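# Hang a kitchen roll on the under-cabinet holder

## Task

Put the kitchen roll onto the holder mounted beneath the cabinet so it sits level, with both holder pegs pushed all the way into the roll's ends. The roll must hang freely on those pegs, touching neither the holder's base plate, the cabinet, nor anything else. Release it and move the grippers away at the end; the result only counts if it stays put without the robot supporting it.

## Robot and tools

Robot: two arms, left_arm and right_arm, each with six revolute joints and a parallel two-finger gripper. The left arm's root sits at (-0.005, +0.321, 0) m and the right arm's at (+0.029, -0.288, 0) m in the scene frame, each turned slightly about z. Scene frame: origin on the table top midway between the arms, +x out over the table, +z up, left_arm on the +y side. The arm names do not match left or right in any picture.

Gripper geometry: fingers point along the gripper's +z axis and close along its y axis. The reported end_effector_position is the point between the pads, roughly 1 cm short of the fingertips. Printed hand positions can be a little wrong, more so when the arm is stretched far out.

execute_actions takes "actions", a list holding at most one item, plus an optional "pictures" boolean. An empty list only reports the state, with images. An item with "rows" is a motion: rows is a list of 1 to 15 rows, each applied for one control step of 1/30 s; "steps" (9 to 15, default 15) sets the length, and the final row repeats if rows run out. An item with only "steps" (up to 300) is a wait that sends nothing new. A refused call moves nothing.

Each row is one flat list of 14 numbers covering both arms, always all 14: left_arm waist, shoulder, elbow, wrist pitch, wrist yaw, wrist roll, grip; then right_arm in the same seven-slot order. The six joint values are absolute target angles in radians (same form as the Joint positions readout), not offsets. Stated ranges: waist -2.618 to 3.054, shoulder 0.000 to 3.142, elbow 0.000 to 3.142, wrist pitch -1.571 to 1.571, wrist yaw -1.571 to 1.571, wrist roll -2.094 to 2.094. A target more than 0.036 rad beyond a range end, and farther out than the current angle, is refused; true ends may differ by 0.036 rad, and a target past the real end is clipped, reported as "joint sent to its limit". The grip value is an absolute command from -1 (closed) to +1 (fully open). Pads meet near -0.94 and each millimetre of object width adds about 0.0208; sending a number below the object's width reading squeezes harder, up to roughly 50-62 N per pad. Keep resending the same grip value to keep holding.

Motion limits: each step, a joint's target is held within a fixed lead of its measured angle (waist 0.202, shoulder 0.258, elbow 0.238, wrist pitch 0.573, wrist yaw and roll 0.522 rad), and targets implying more than 70 mm of hand travel per step are scaled back. Friction may leave a joint up to about 0.031 rad off, and tiny changes may not move it. After a motion result, the arms keep heading for the last row until they settle or a step is HELD. Results are taken 9 steps before the action finishes; those steps run while you compose the next reply, and thinking time also advances the simulation.

Result lines: the state line gives each gripper's position (m) and quaternion wxyz in the scene frame; grip_measured is the gripper motor on the -1..+1 scale (per-gripper bias up to about 0.02). Joint positions and Joint velocities list, per arm, the six angles (rad) and the opening in metres (0.093 open to 0.000 closed, error about 1 mm; on a held rigid object it reads up to about 12 mm under its width). "joint command not followed" means the clearance check altered some joint targets. HELD marks steps where your row was not sent in full. MOTOR HOT warns from 75 °C; at 90 °C the arm halts for 10 s, and at 100 °C it drops everything until cooled, so avoid holding loads for long.

zoom_image(camera, region [x0,y0,x1,y1], at most 504x504 pixels, origin top-left) enlarges part of the latest image from cam_head_left, cam_head_right, cam_high, cam_low, cam_left_wrist or cam_right_wrist (all 896x504). show_instructions shows the reference page (a kitchen roll holder manual). read_manual returns only licence texts. finished_scene(scene) ends and grades the scene irreversibly; replying without a tool call ends everything.

Avoid: dropping the roll or letting it slip, pushing anything off the table, slamming or pressing hard, and letting the two arms collide or push on each other. Expect occasional brief tugs on held parts or loose objects. Finish with the roll resting on the pegs by itself and both grippers open and moved away.

Each tool is called after "Call:" as a command line: name --argument value for each argument, lists and objects as JSON in quotes; but a table of rows of numbers goes row by row, as --pt "numbers of a row", without its own name.

Reference images:

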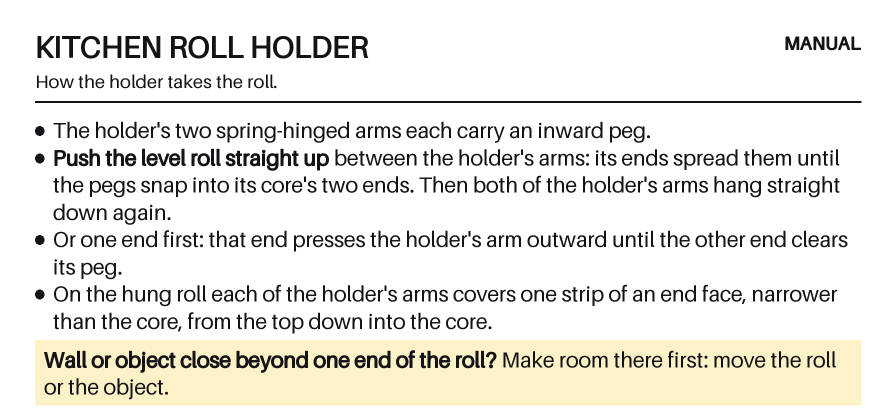

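## Session

Call:
execute_actions --actions '[]'

Scene clock: 0.00 s of 6000.00 s.
left_arm: end_effector_position=(+0.2777, +0.4994, +0.1478) grip_measured=+0.454 end_effector_quat_wxyz=(-0.296, +0.782, -0.534, -0.128) | right_arm: end_effector_position=(+0.3050, -0.6260, +0.2251) grip_measured=-0.935 end_effector_quat_wxyz=(+0.233, +0.411, +0.744, -0.472)
Joint positions: left_arm=[ 0.318  1.491  1.149 -0.889 -0.574 -1.557  0.067] | right_arm=[-0.76   1.629  1.288 -0.431  0.878  0.035  0.   ]
Joint velocities: left_arm=[-0.002 -0.002  0.007 -0.037  0.022 -0.022  0.   ] | right_arm=[ 0.007 -0.007  0.002  0.022 -0.007 -0.007 -0.   ]

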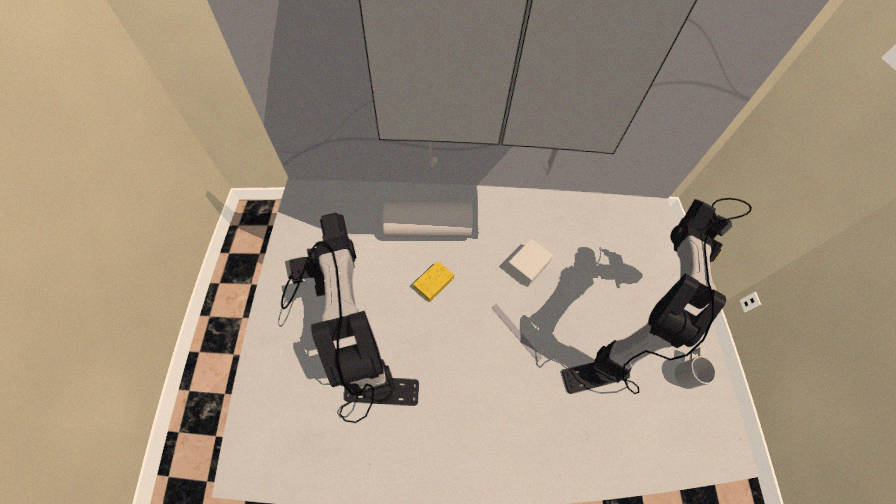

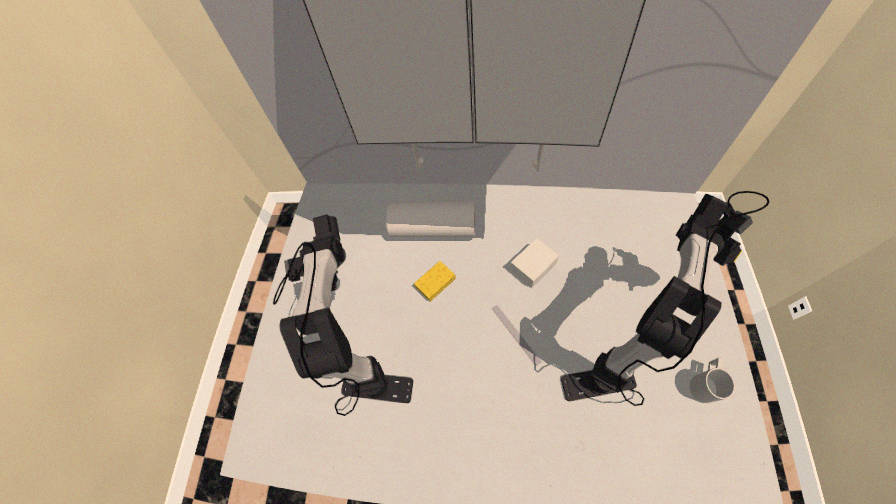

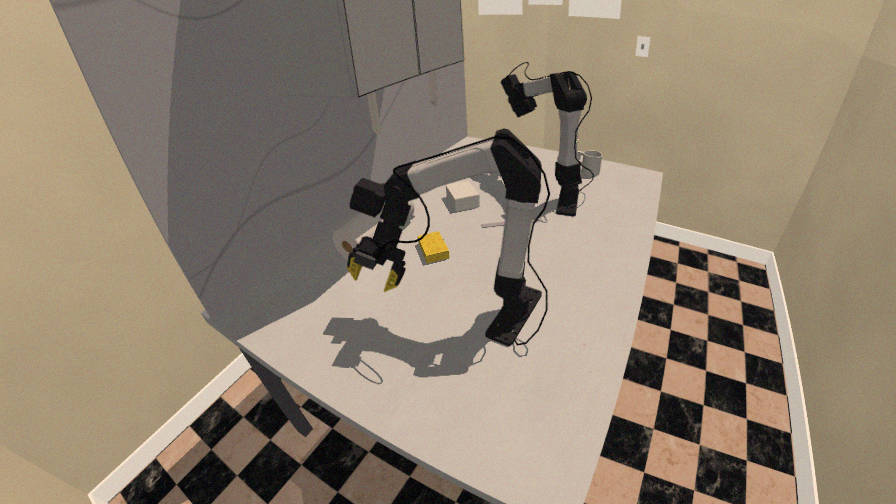

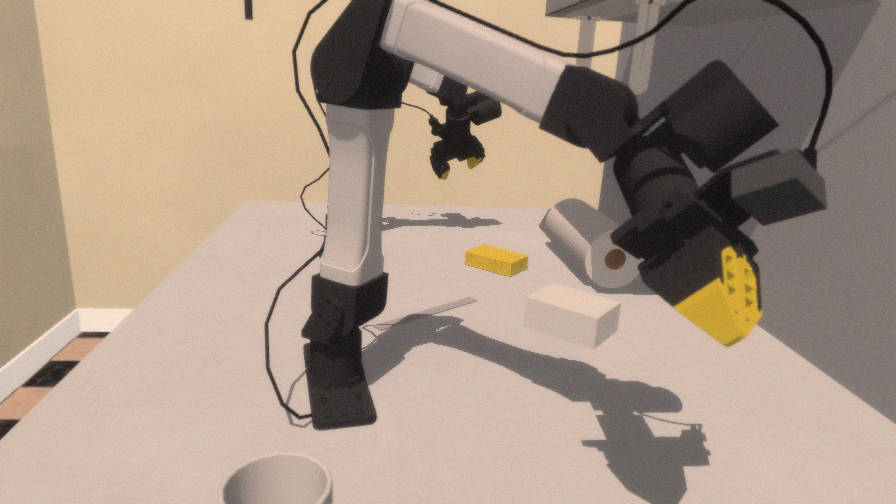

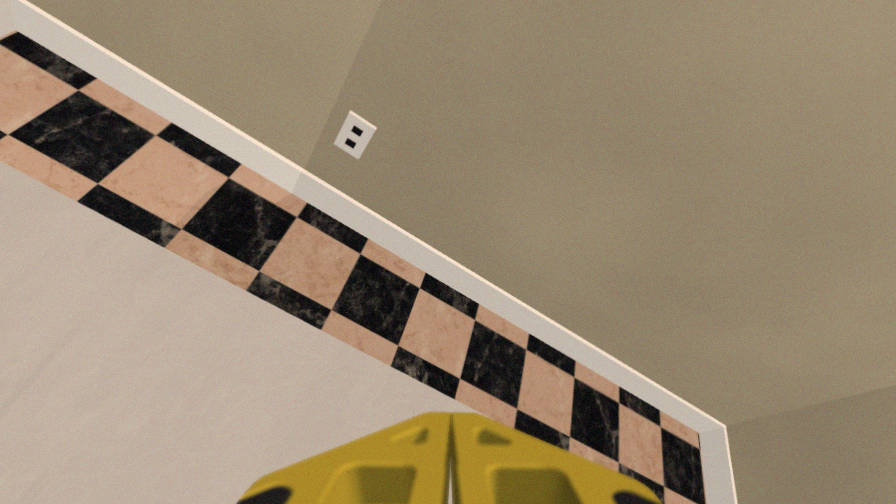

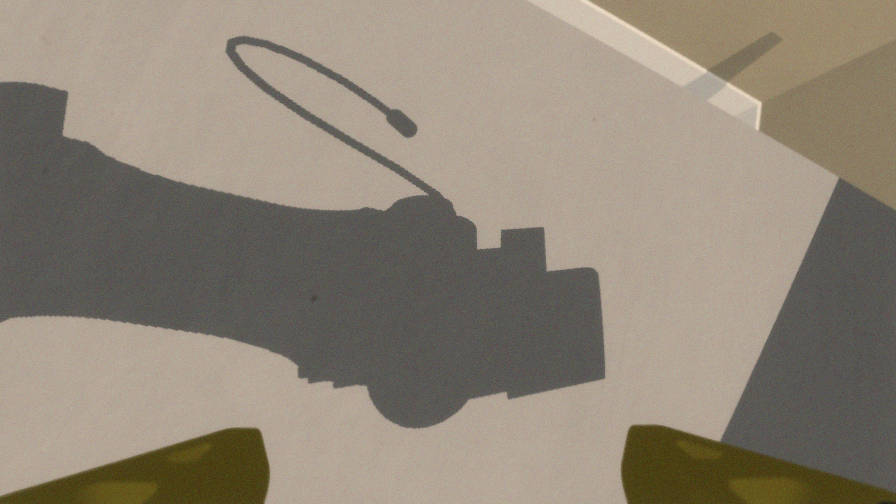

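Call:
zoom_image --camera "cam_low" --region '[480, 0, 800, 320]'

Call:
zoom_image --camera "cam_head_left" --region '[340, 110, 640, 310]'

Region (480, 0, 800, 320) of cam_low's 896x504 image, scaled by 1.575, with more detail than that image has.

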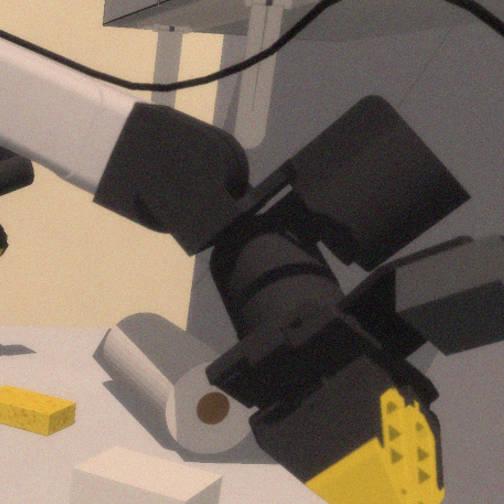

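Region (340, 110, 640, 310) of cam_head_left's 896x504 image, scaled by 1.680, with more detail than that image has.

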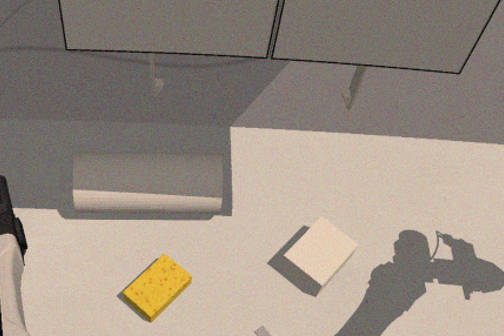

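Call:
execute_actions --actions '[{"rows":[[-0.4,0.3,0.3,0.2,0,0,1,0.25,0.3,0.3,0.2,0,0,1]]}]'

Call:
execute_actions --actions '[{"steps":90}]' --pictures true

Scene clock: 1.83 s of 6000.00 s.
left_arm: end_effector_position=(+0.3276, +0.3786, +0.1571) grip_measured=+0.977 end_effector_quat_wxyz=(+0.374, -0.567, +0.729, -0.090) | right_arm: end_effector_position=(+0.3781, -0.5316, +0.2463) grip_measured=+0.681 end_effector_quat_wxyz=(+0.446, +0.312, +0.772, -0.327)
Joint positions: left_arm=[ 0.07   1.195  0.838 -0.464 -0.272 -1.178  0.092] | right_arm=[-0.571  1.392  1.042 -0.128  0.566  0.023  0.078]
Joint velocities: left_arm=[-1.56  -1.81  -1.702  2.234  1.238  2.    -0.   ] | right_arm=[ 1.219 -1.429 -1.209  1.136 -1.619 -0.11   0.421]
Steps of this call (steps 1 to 49: nothing new was sent; steps 50 to 55: the first 6 steps of this action). Readings (joint positions):
50: left_arm=[0.306 1.467 1.117 -0.830 -0.536 -1.506] | right_arm=[-0.751 1.610 1.262 -0.380 0.839 0.033]
51: left_arm=[0.272 1.423 1.063 -0.754 -0.477 -1.444] | right_arm=[-0.729 1.575 1.216 -0.320 0.787 0.031]
53: left_arm=[0.176 1.316 0.954 -0.616 -0.365 -1.316] | right_arm=[-0.656 1.489 1.127 -0.218 0.680 0.027]
55: the state above

Scene clock: 4.83 s of 6000.00 s.
left_arm: end_effector_position=(+0.2228, +0.2181, +0.2971) grip_measured=+0.978 end_effector_quat_wxyz=(+0.752, +0.131, +0.624, -0.165) | right_arm: end_effector_position=(+0.2581, -0.1872, +0.3038) grip_measured=+1.000 end_effector_quat_wxyz=(+0.759, -0.127, +0.618, +0.162)
Joint positions: left_arm=[-0.396  0.296  0.302  0.182 -0.007 -0.007  0.092] | right_arm=[0.244 0.307 0.311 0.201 0.007 0.006 0.093]
Joint velocities: left_arm=[-0.012  0.007 -0.007  0.051  0.007 -0.022 -0.002] | right_arm=[-0.002 -0.007 -0.002  0.139 -0.051 -0.022  0.   ]
Kept back: nothing.
Steps of this call (steps 1 to 9: the last 9 steps of your previous action; steps 10 to 45: the robot went on to your last target; steps 46 to 90: nothing new was sent). Readings (joint positions):
1: left_arm=[0.013 1.129 0.778 -0.383 -0.233 -1.106] | right_arm=[-0.526 1.342 1.001 -0.088 0.508 0.022]
2: left_arm=[-0.045 1.062 0.716 -0.299 -0.199 -1.030] | right_arm=[-0.481 1.289 0.958 -0.052 0.451 0.020]
4: left_arm=[-0.175 0.906 0.579 -0.133 -0.138 -0.857] | right_arm=[-0.386 1.178 0.869 0.014 0.346 0.018]
8: left_arm=[-0.388 0.525 0.330 0.039 -0.039 -0.457] | right_arm=[-0.162 0.912 0.657 0.115 0.184 0.013]
90: the state above
All arms were judged still, so your last target was given up. Only a new action makes them travel on or press farther. Fingers that are still opening or closing keep moving.

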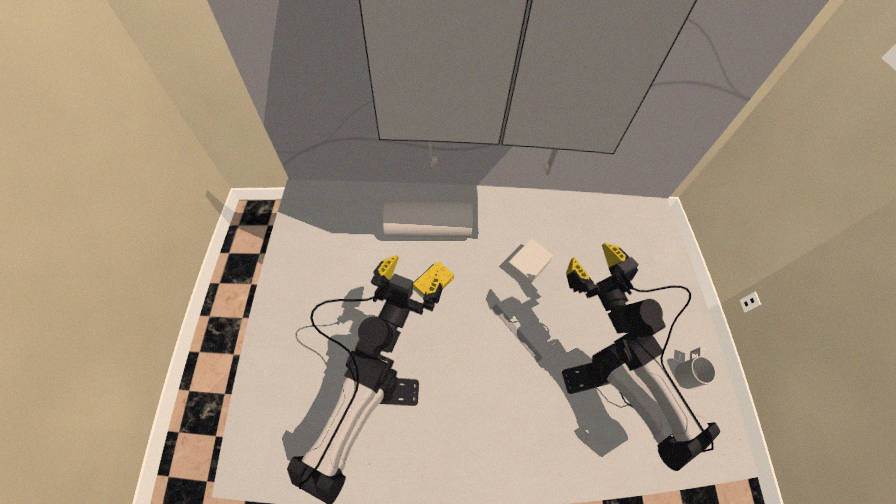

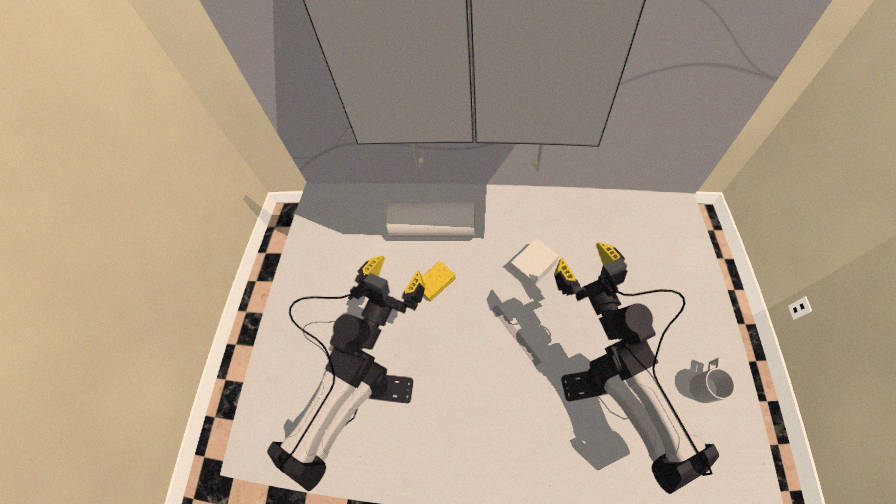

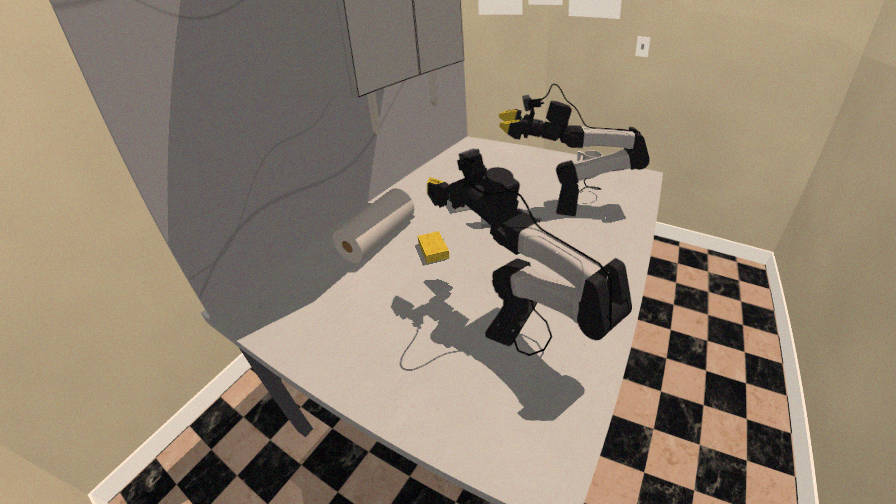

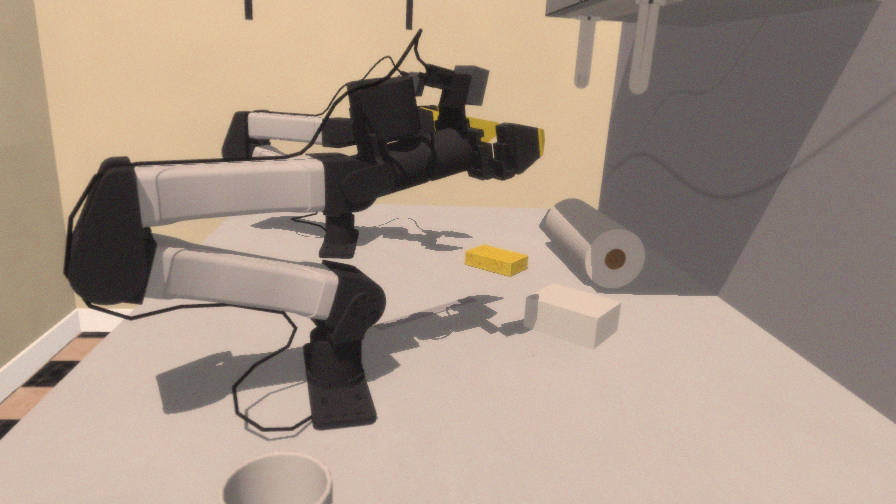

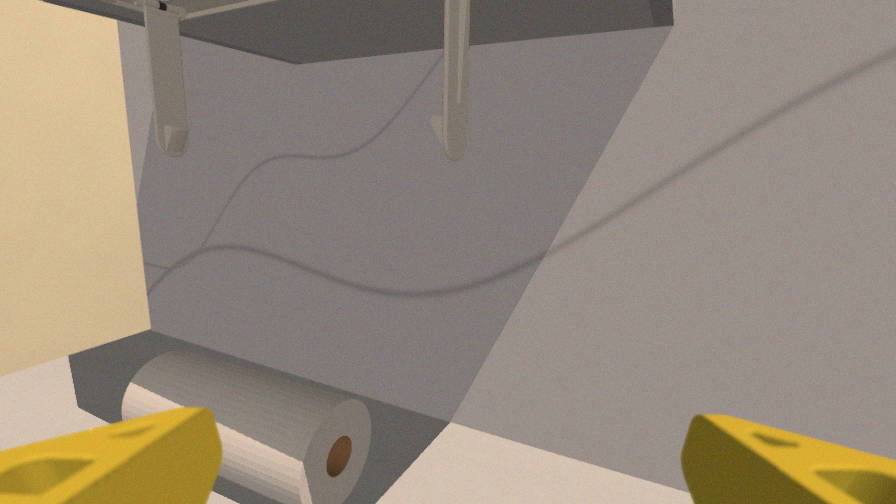

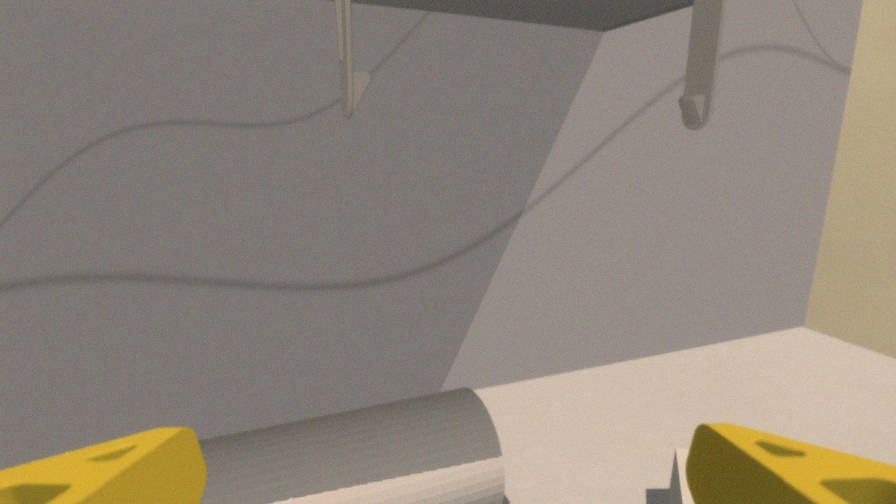

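Call:
execute_actions --actions '[{"rows":[[0.55,1.3,1.0,0.3,1.56,0,-1,-0.25,1.3,1.0,-0.3,0,0,0]]}]'

Call:
execute_actions --actions '[{"rows":[[0.55,2.3,1.49,0.9,1.56,0,-1,-0.25,1.95,1.38,-0.295,0,0,0]]}]'

Call:
execute_actions --actions '[{"rows":[[0.55,2.58,1.49,1.1,1.56,0,-1,-0.25,2.05,1.36,-0.295,0,0,0]]}]'

Call:
execute_actions --actions '[{"steps":30}]' --pictures true

Scene clock: 9.93 s of 6000.00 s.
left_arm: end_effector_position=(+0.2857, +0.2230, +0.3888) grip_measured=-0.643 end_effector_quat_wxyz=(+0.736, +0.227, +0.608, -0.193) | right_arm: end_effector_position=(+0.3494, -0.2803, +0.3100) grip_measured=+0.006 end_effector_quat_wxyz=(+0.636, -0.009, +0.771, +0.011)
Joint positions: left_arm=[ 0.017  0.792  0.738  0.244  0.589 -0.006  0.014] | right_arm=[-0.156  0.799  0.772 -0.164 -0.009  0.004  0.046]
Joint velocities: left_arm=[ 2.098  2.611  2.571  0.432  2.879 -0.037 -0.422] | right_arm=[-1.775  2.611  2.498 -0.784  0.183 -0.007 -0.008]
Steps of this call (steps 1 to 90: nothing new was sent; then 1.90 s passed at rest; steps 91 to 96: the first 6 steps of this action). Readings (joint positions):
91: left_arm=[-0.358 0.333 0.332 0.176 0.076 -0.007] | right_arm=[0.210 0.342 0.354 0.124 -0.007 0.004]
92: left_arm=[-0.285 0.420 0.399 0.180 0.180 -0.007] | right_arm=[0.137 0.427 0.434 0.032 -0.010 0.004]
94: left_arm=[-0.133 0.609 0.563 0.211 0.384 -0.006] | right_arm=[-0.014 0.614 0.601 -0.091 -0.011 0.004]
96: the state above

Scene clock: 10.43 s of 6000.00 s.
left_arm: end_effector_position=(+0.4367, +0.3804, +0.3676) grip_measured=-1.000 end_effector_quat_wxyz=(+0.681, +0.434, +0.547, -0.220) | right_arm: end_effector_position=(+0.5398, -0.3239, +0.2003) grip_measured=+0.003 end_effector_quat_wxyz=(+0.458, +0.033, +0.888, -0.016)
Joint positions: left_arm=[ 0.552  1.81   1.438  0.736  1.498 -0.005  0.   ] | right_arm=[-0.244  1.74   1.369 -0.248  0.004  0.004  0.045]
Joint velocities: left_arm=[-0.007  2.142  1.6    1.458  0.154 -0.066  0.   ] | right_arm=[0.007 1.556 0.52  0.462 0.066 0.007 0.   ]
Steps of this call (steps 1 to 9: the last 9 steps of your previous action; steps 10 to 15: the first 6 steps of this action). Readings (joint positions):
10: left_arm=[0.556 1.380 1.018 0.343 1.396 -0.006] | right_arm=[-0.244 1.349 1.039 -0.299 0.004 0.004]
11: left_arm=[0.553 1.463 1.097 0.448 1.436 -0.005] | right_arm=[-0.244 1.426 1.115 -0.317 0.004 0.004]
13: left_arm=[0.552 1.642 1.282 0.619 1.478 -0.005] | right_arm=[-0.244 1.604 1.283 -0.298 0.004 0.004]
15: the state above

Scene clock: 10.93 s of 6000.00 s.
left_arm: end_effector_position=(+0.5009, +0.4167, +0.0473) grip_measured=-1.000 end_effector_quat_wxyz=(+0.593, +0.308, +0.638, -0.382) | right_arm: end_effector_position=(+0.5399, -0.3239, +0.0542) grip_measured=+0.003 end_effector_quat_wxyz=(+0.311, +0.035, +0.950, -0.012)
Joint positions: left_arm=[ 0.552  2.6    1.488  0.996  1.542 -0.005  0.   ] | right_arm=[-0.244  2.031  1.381 -0.287  0.004  0.004  0.045]
Joint velocities: left_arm=[-0.007  0.833 -0.1    0.022 -0.037 -0.051  0.   ] | right_arm=[-0.012  0.256 -0.017 -0.051  0.051  0.007  0.001]
Steps of this call (steps 1 to 9: the last 9 steps of your previous action; steps 10 to 15: the first 6 steps of this action). Readings (joint positions):
10: left_arm=[0.552 2.364 1.484 0.870 1.534 -0.005] | right_arm=[-0.244 1.975 1.381 -0.298 0.004 0.004]
11: left_arm=[0.552 2.414 1.488 0.914 1.536 -0.005] | right_arm=[-0.244 1.982 1.381 -0.288 0.004 0.004]
13: left_arm=[0.552 2.520 1.489 0.977 1.539 -0.005] | right_arm=[-0.244 2.007 1.381 -0.285 0.004 0.004]
15: the state above

Scene clock: 11.93 s of 6000.00 s.
left_arm: end_effector_position=(+0.4997, +0.4159, +0.0555) grip_measured=-1.000 end_effector_quat_wxyz=(+0.611, +0.343, +0.618, -0.355) | right_arm: end_effector_position=(+0.5382, -0.3238, +0.0475) grip_measured=+0.003 end_effector_quat_wxyz=(+0.303, +0.035, +0.952, -0.012)
Joint positions: left_arm=[0.552 2.597 1.486 1.084 1.553 0.007 0.   ] | right_arm=[-0.244  2.043  1.381 -0.292  0.004  0.004  0.045]
Joint velocities: left_arm=[ 0.002 -0.017 -0.022 -0.051 -0.037 -0.037  0.   ] | right_arm=[ 0.007  0.002 -0.012 -0.095  0.051 -0.081 -0.003]
Kept back: nothing.
Steps of this call (steps 1 to 9: the last 9 steps of your previous action; steps 10 to 30: the robot went on to your last target). Readings (joint positions):
1: left_arm=[0.552 2.617 1.486 1.025 1.551 0.007] | right_arm=[-0.244 2.038 1.381 -0.290 0.004 0.004]
2: left_arm=[0.552 2.617 1.486 1.032 1.552 0.007] | right_arm=[-0.244 2.042 1.381 -0.292 0.004 0.004]
4: left_arm=[0.552 2.610 1.486 1.050 1.552 0.007] | right_arm=[-0.244 2.043 1.381 -0.293 0.004 0.004]
8: left_arm=[0.552 2.597 1.486 1.074 1.552 0.007] | right_arm=[-0.244 2.043 1.381 -0.292 0.004 0.004]
30: the state above
All arms were judged still, so your last target was given up. Only a new action makes them travel on or press farther. Fingers that are still opening or closing keep moving.

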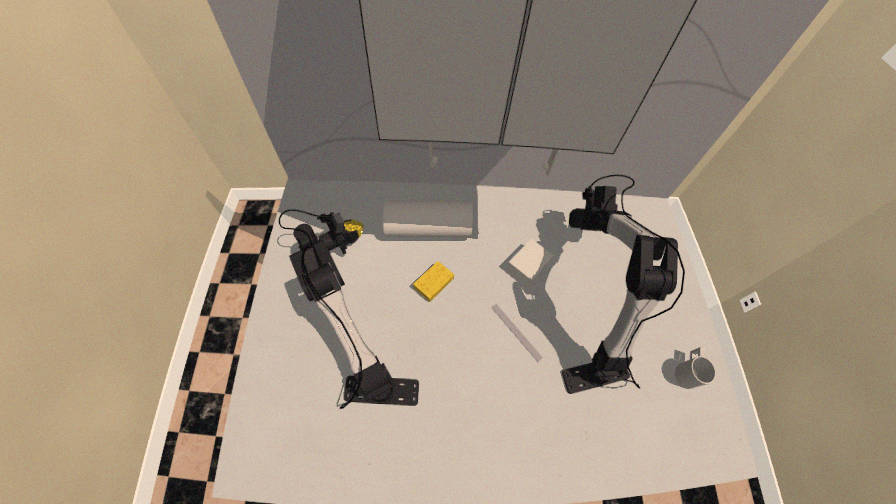

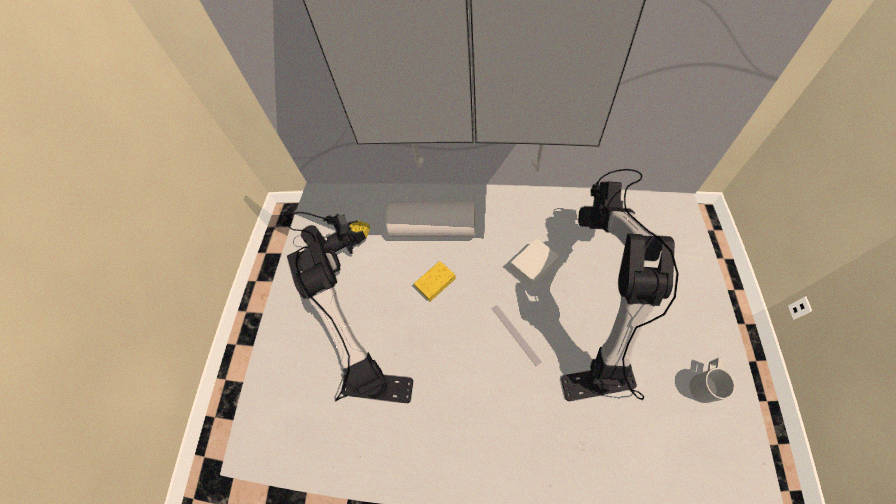

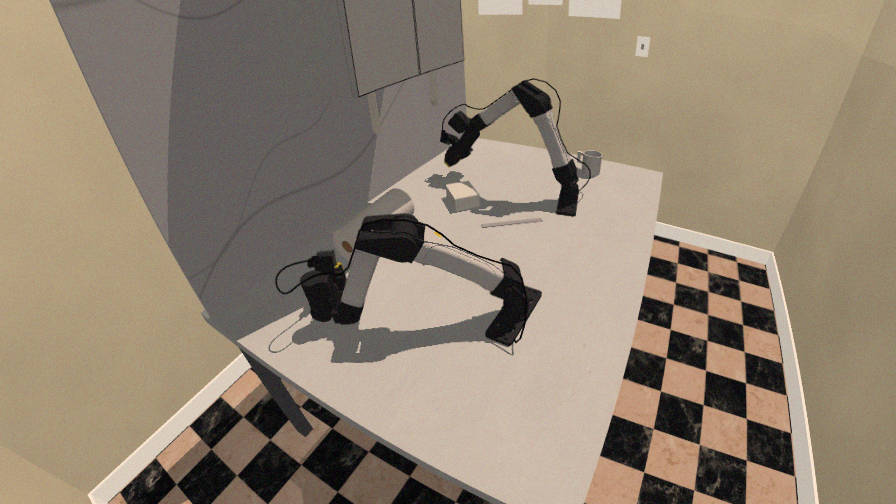

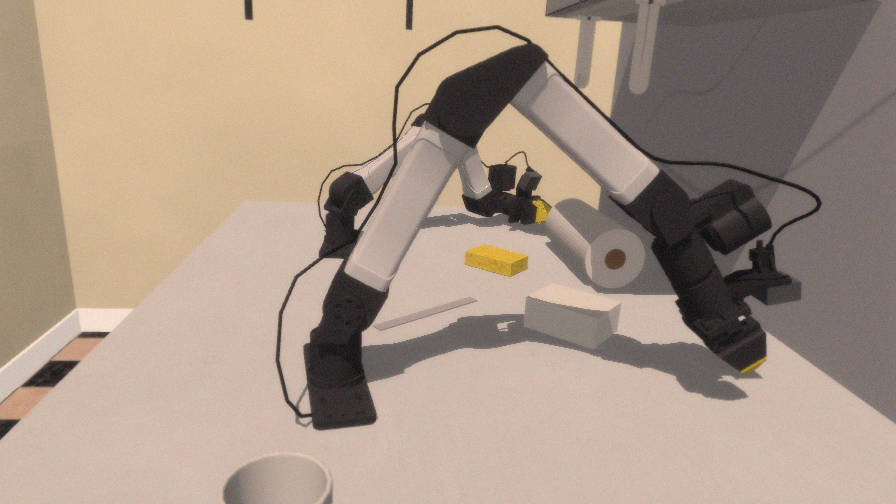

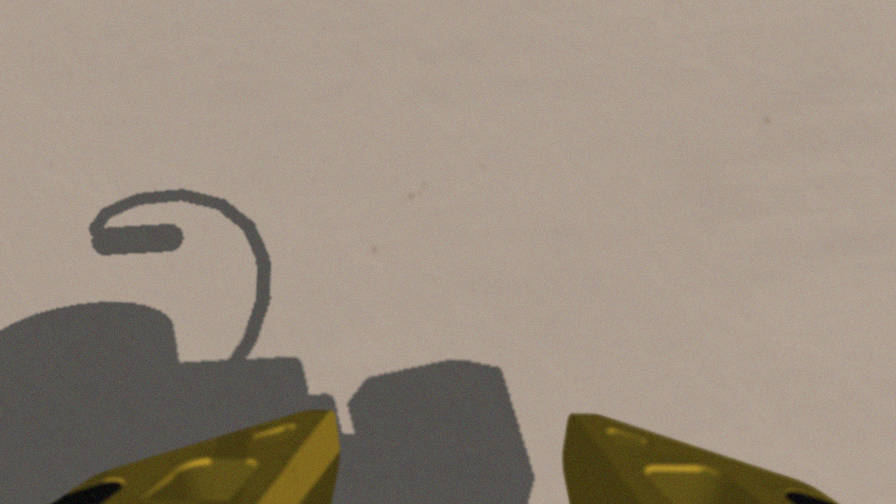

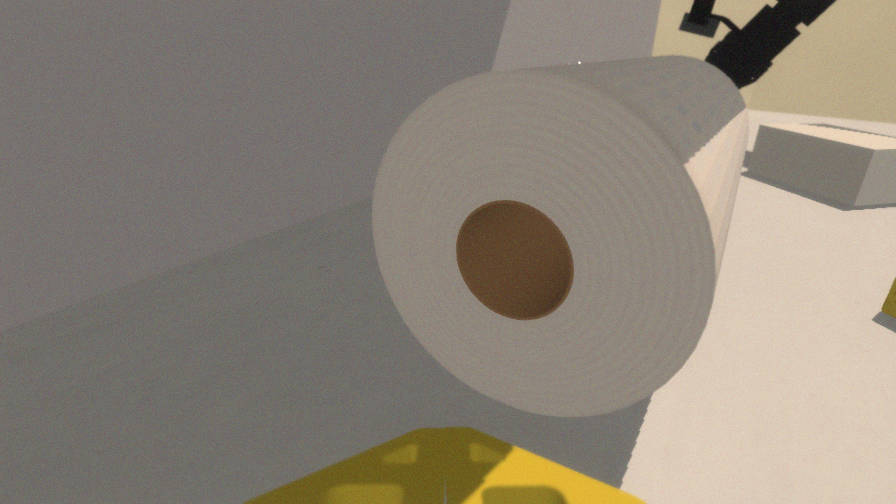

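Call:
execute_actions --actions '[{"rows":[[0.53,2.6,1.52,1.08,1.56,0,-1,-0.2,2.05,1.37,-0.295,0,0,0],[0.51,2.6,1.54,1.07,1.56,0,-1,-0.15,2.05,1.37,-0.295,0,0,0],[0.49,2.61,1.56,1.06,1.56,0,-1,-0.1,2.05,1.37,-0.295,0,0,0],[0.47,2.62,1.57,1.06,1.56,0,-1,-0.05,2.05,1.37,-0.295,0,0,0],[0.45,2.62,1.57,1.06,1.56,0,-1,0,2.05,1.37,-0.295,0,0,0],[0.43,2.62,1.57,1.06,1.56,0,-1,0.05,2.05,1.37,-0.295,0,0,0],[0.41,2.62,1.57,1.06,1.56,0,-1,0.1,2.05,1.37,-0.295,0,0,0],[0.4,2.62,1.57,1.06,1.56,0,-1,0.15,2.05,1.37,-0.295,0,0,0],[0.4,2.62,1.57,1.06,1.56,0,-1,0.19,2.05,1.37,-0.295,0,0,0]]}]'

Call:
execute_actions --actions '[{"rows":[[0.4,2.62,1.57,1.06,1.56,0,-1,0.19,2.02,1.34,-0.33,0,0,0],[0.4,2.62,1.57,1.06,1.56,0,-1,0.19,2.0,1.31,-0.35,0,0,0],[0.4,2.62,1.57,1.06,1.56,0,-1,0.19,1.97,1.29,-0.38,0,0,0],[0.4,2.62,1.57,1.06,1.56,0,-1,0.19,1.95,1.26,-0.4,0,0,0],[0.4,2.62,1.57,1.06,1.56,0,-1,0.19,1.92,1.23,-0.43,0,0,0],[0.4,2.62,1.57,1.06,1.56,0,-1,0.19,1.89,1.2,-0.45,0,0,0],[0.4,2.62,1.57,1.06,1.56,0,-1,0.19,1.87,1.18,-0.48,0,0,0],[0.4,2.62,1.57,1.06,1.56,0,-1,0.19,1.84,1.15,-0.5,0,0,0],[0.4,2.62,1.57,1.06,1.56,0,-1,0.19,1.81,1.12,-0.53,0,0,0],[0.4,2.62,1.57,1.06,1.56,0,-1,0.19,1.79,1.09,-0.55,0,0,0],[0.4,2.62,1.57,1.06,1.56,0,-1,0.19,1.76,1.07,-0.58,0,0,0],[0.4,2.62,1.57,1.06,1.56,0,-1,0.19,1.736,1.04,-0.606,0,0,0]]}]'

Call:
execute_actions --actions '[{"steps":25}]' --pictures true

Scene clock: 14.67 s of 6000.00 s.
left_arm: end_effector_position=(+0.5134, +0.3895, +0.0627) grip_measured=-1.000 end_effector_quat_wxyz=(+0.606, +0.373, +0.601, -0.365) | right_arm: end_effector_position=(+0.5381, -0.2490, +0.0476) grip_measured=+0.003 end_effector_quat_wxyz=(+0.304, -0.035, +0.952, +0.006)
Joint positions: left_arm=[0.492 2.609 1.544 1.072 1.555 0.007 0.   ] | right_arm=[-0.094  2.043  1.381 -0.291  0.014  0.004  0.045]
Joint velocities: left_arm=[-0.589  0.007  0.154  0.022 -0.037 -0.007  0.   ] | right_arm=[ 1.336  0.007  0.002  0.022 -0.081  0.007  0.   ]
Steps of this call (steps 1 to 76: nothing new was sent; steps 77 to 82: the first 6 steps of this action). Readings (joint positions):
77: left_arm=[0.551 2.597 1.488 1.084 1.554 0.007] | right_arm=[-0.241 2.043 1.381 -0.292 0.004 0.004]
78: left_arm=[0.547 2.598 1.494 1.081 1.554 0.007] | right_arm=[-0.231 2.043 1.381 -0.292 0.007 0.004]
80: left_arm=[0.528 2.605 1.523 1.075 1.555 0.007] | right_arm=[-0.180 2.043 1.381 -0.292 0.014 0.004]
82: the state above

Scene clock: 15.17 s of 6000.00 s.
left_arm: end_effector_position=(+0.5185, +0.3400, +0.0636) grip_measured=-1.000 end_effector_quat_wxyz=(+0.588, +0.401, +0.582, -0.393) | right_arm: end_effector_position=(+0.4688, -0.1180, +0.0421) grip_measured=+0.003 end_effector_quat_wxyz=(+0.261, -0.176, +0.948, +0.052)
Joint positions: left_arm=[0.396 2.61  1.55  1.066 1.555 0.007 0.   ] | right_arm=[ 0.192  1.956  1.273 -0.348 -0.006  0.003  0.045]
Joint velocities: left_arm=[ 0.012 -0.007 -0.012 -0.081 -0.022 -0.037  0.   ] | right_arm=[-0.085 -0.774 -0.867 -0.637  0.022 -0.095 -0.   ]
Steps of this call (steps 1 to 9: the last 9 steps of your previous action; steps 10 to 15: the first 6 steps of this action). Readings (joint positions):
10: left_arm=[0.388 2.610 1.550 1.066 1.555 0.007] | right_arm=[0.227 2.042 1.379 -0.288 -0.012 0.003]
11: left_arm=[0.390 2.610 1.550 1.066 1.555 0.007] | right_arm=[0.219 2.036 1.370 -0.290 -0.012 0.003]
13: left_arm=[0.395 2.610 1.550 1.066 1.555 0.007] | right_arm=[0.202 2.005 1.330 -0.312 -0.009 0.003]
15: the state above

Scene clock: 16.00 s of 6000.00 s.
left_arm: end_effector_position=(+0.5185, +0.3400, +0.0636) grip_measured=-1.000 end_effector_quat_wxyz=(+0.588, +0.401, +0.583, -0.393) | right_arm: end_effector_position=(+0.3812, -0.1526, +0.0405) grip_measured=+0.003 end_effector_quat_wxyz=(+0.171, -0.178, +0.968, +0.034)
Joint positions: left_arm=[0.396 2.61  1.55  1.065 1.555 0.007 0.   ] | right_arm=[ 0.19   1.742  1.071 -0.549 -0.004  0.003  0.045]
Joint velocities: left_arm=[-0.002  0.012 -0.017  0.037 -0.037  0.007  0.   ] | right_arm=[ 0.012  0.012  0.012 -0.037 -0.125  0.081 -0.   ]
Kept back: nothing.
Steps of this call (steps 1 to 9: the last 9 steps of your previous action; steps 10 to 25: the robot went on to your last target). Readings (joint positions):
1: left_arm=[0.396 2.610 1.550 1.066 1.555 0.007] | right_arm=[0.190 1.928 1.244 -0.372 -0.004 0.003]
2: left_arm=[0.396 2.610 1.550 1.066 1.555 0.007] | right_arm=[0.190 1.901 1.217 -0.393 -0.004 0.003]
4: left_arm=[0.396 2.610 1.550 1.065 1.555 0.007] | right_arm=[0.190 1.844 1.165 -0.431 -0.004 0.003]
8: left_arm=[0.396 2.610 1.550 1.065 1.555 0.007] | right_arm=[0.190 1.750 1.079 -0.521 -0.004 0.003]
25: the state above

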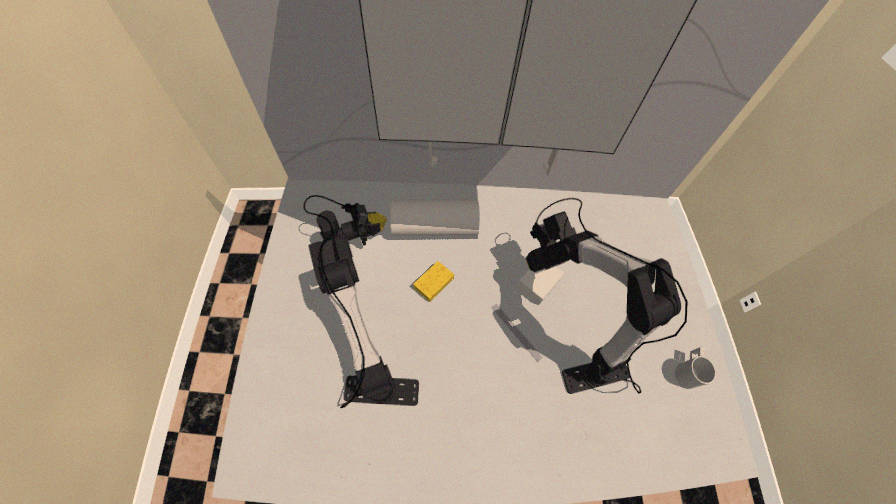

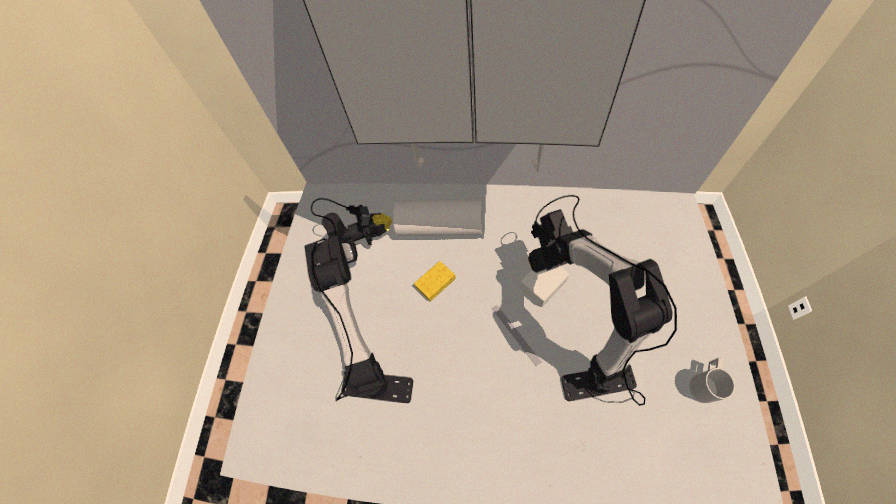

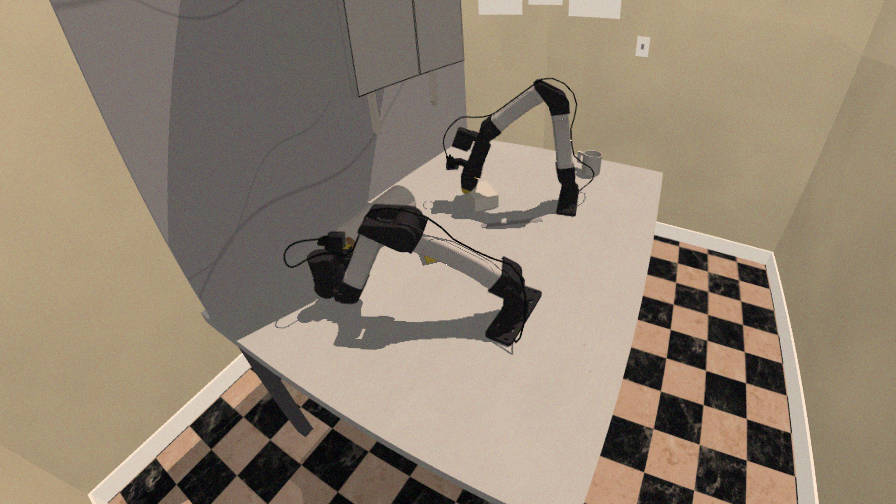

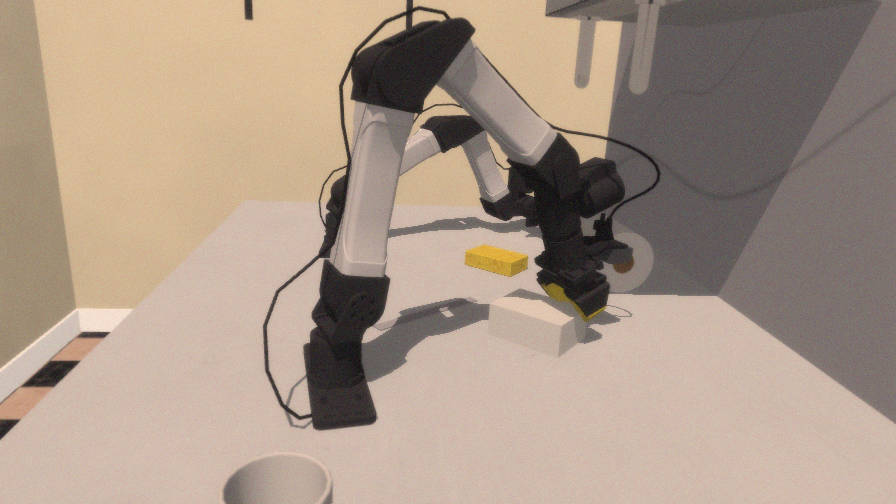

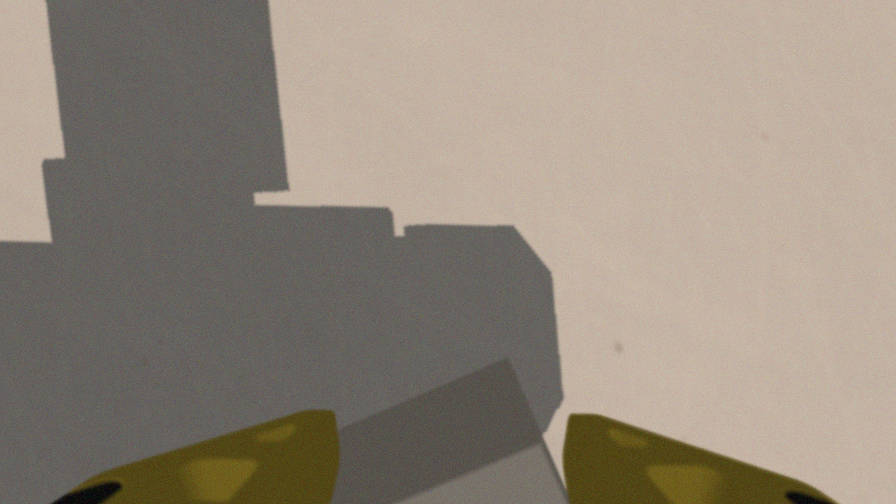

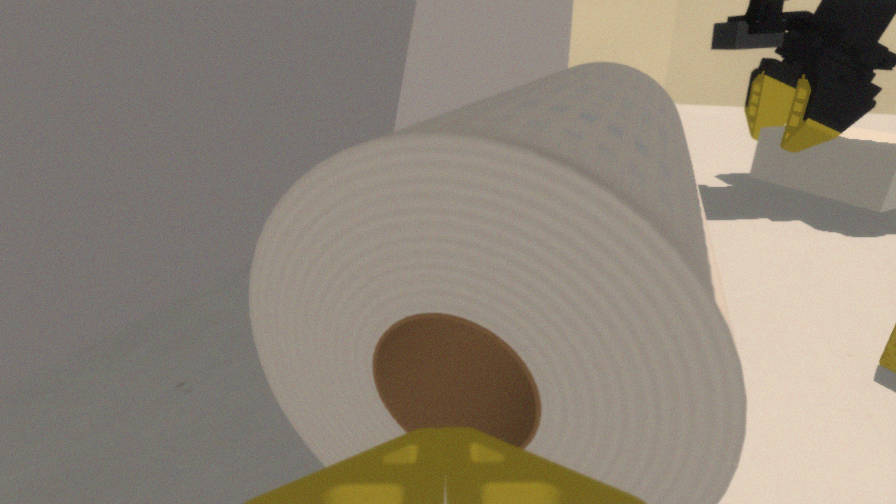

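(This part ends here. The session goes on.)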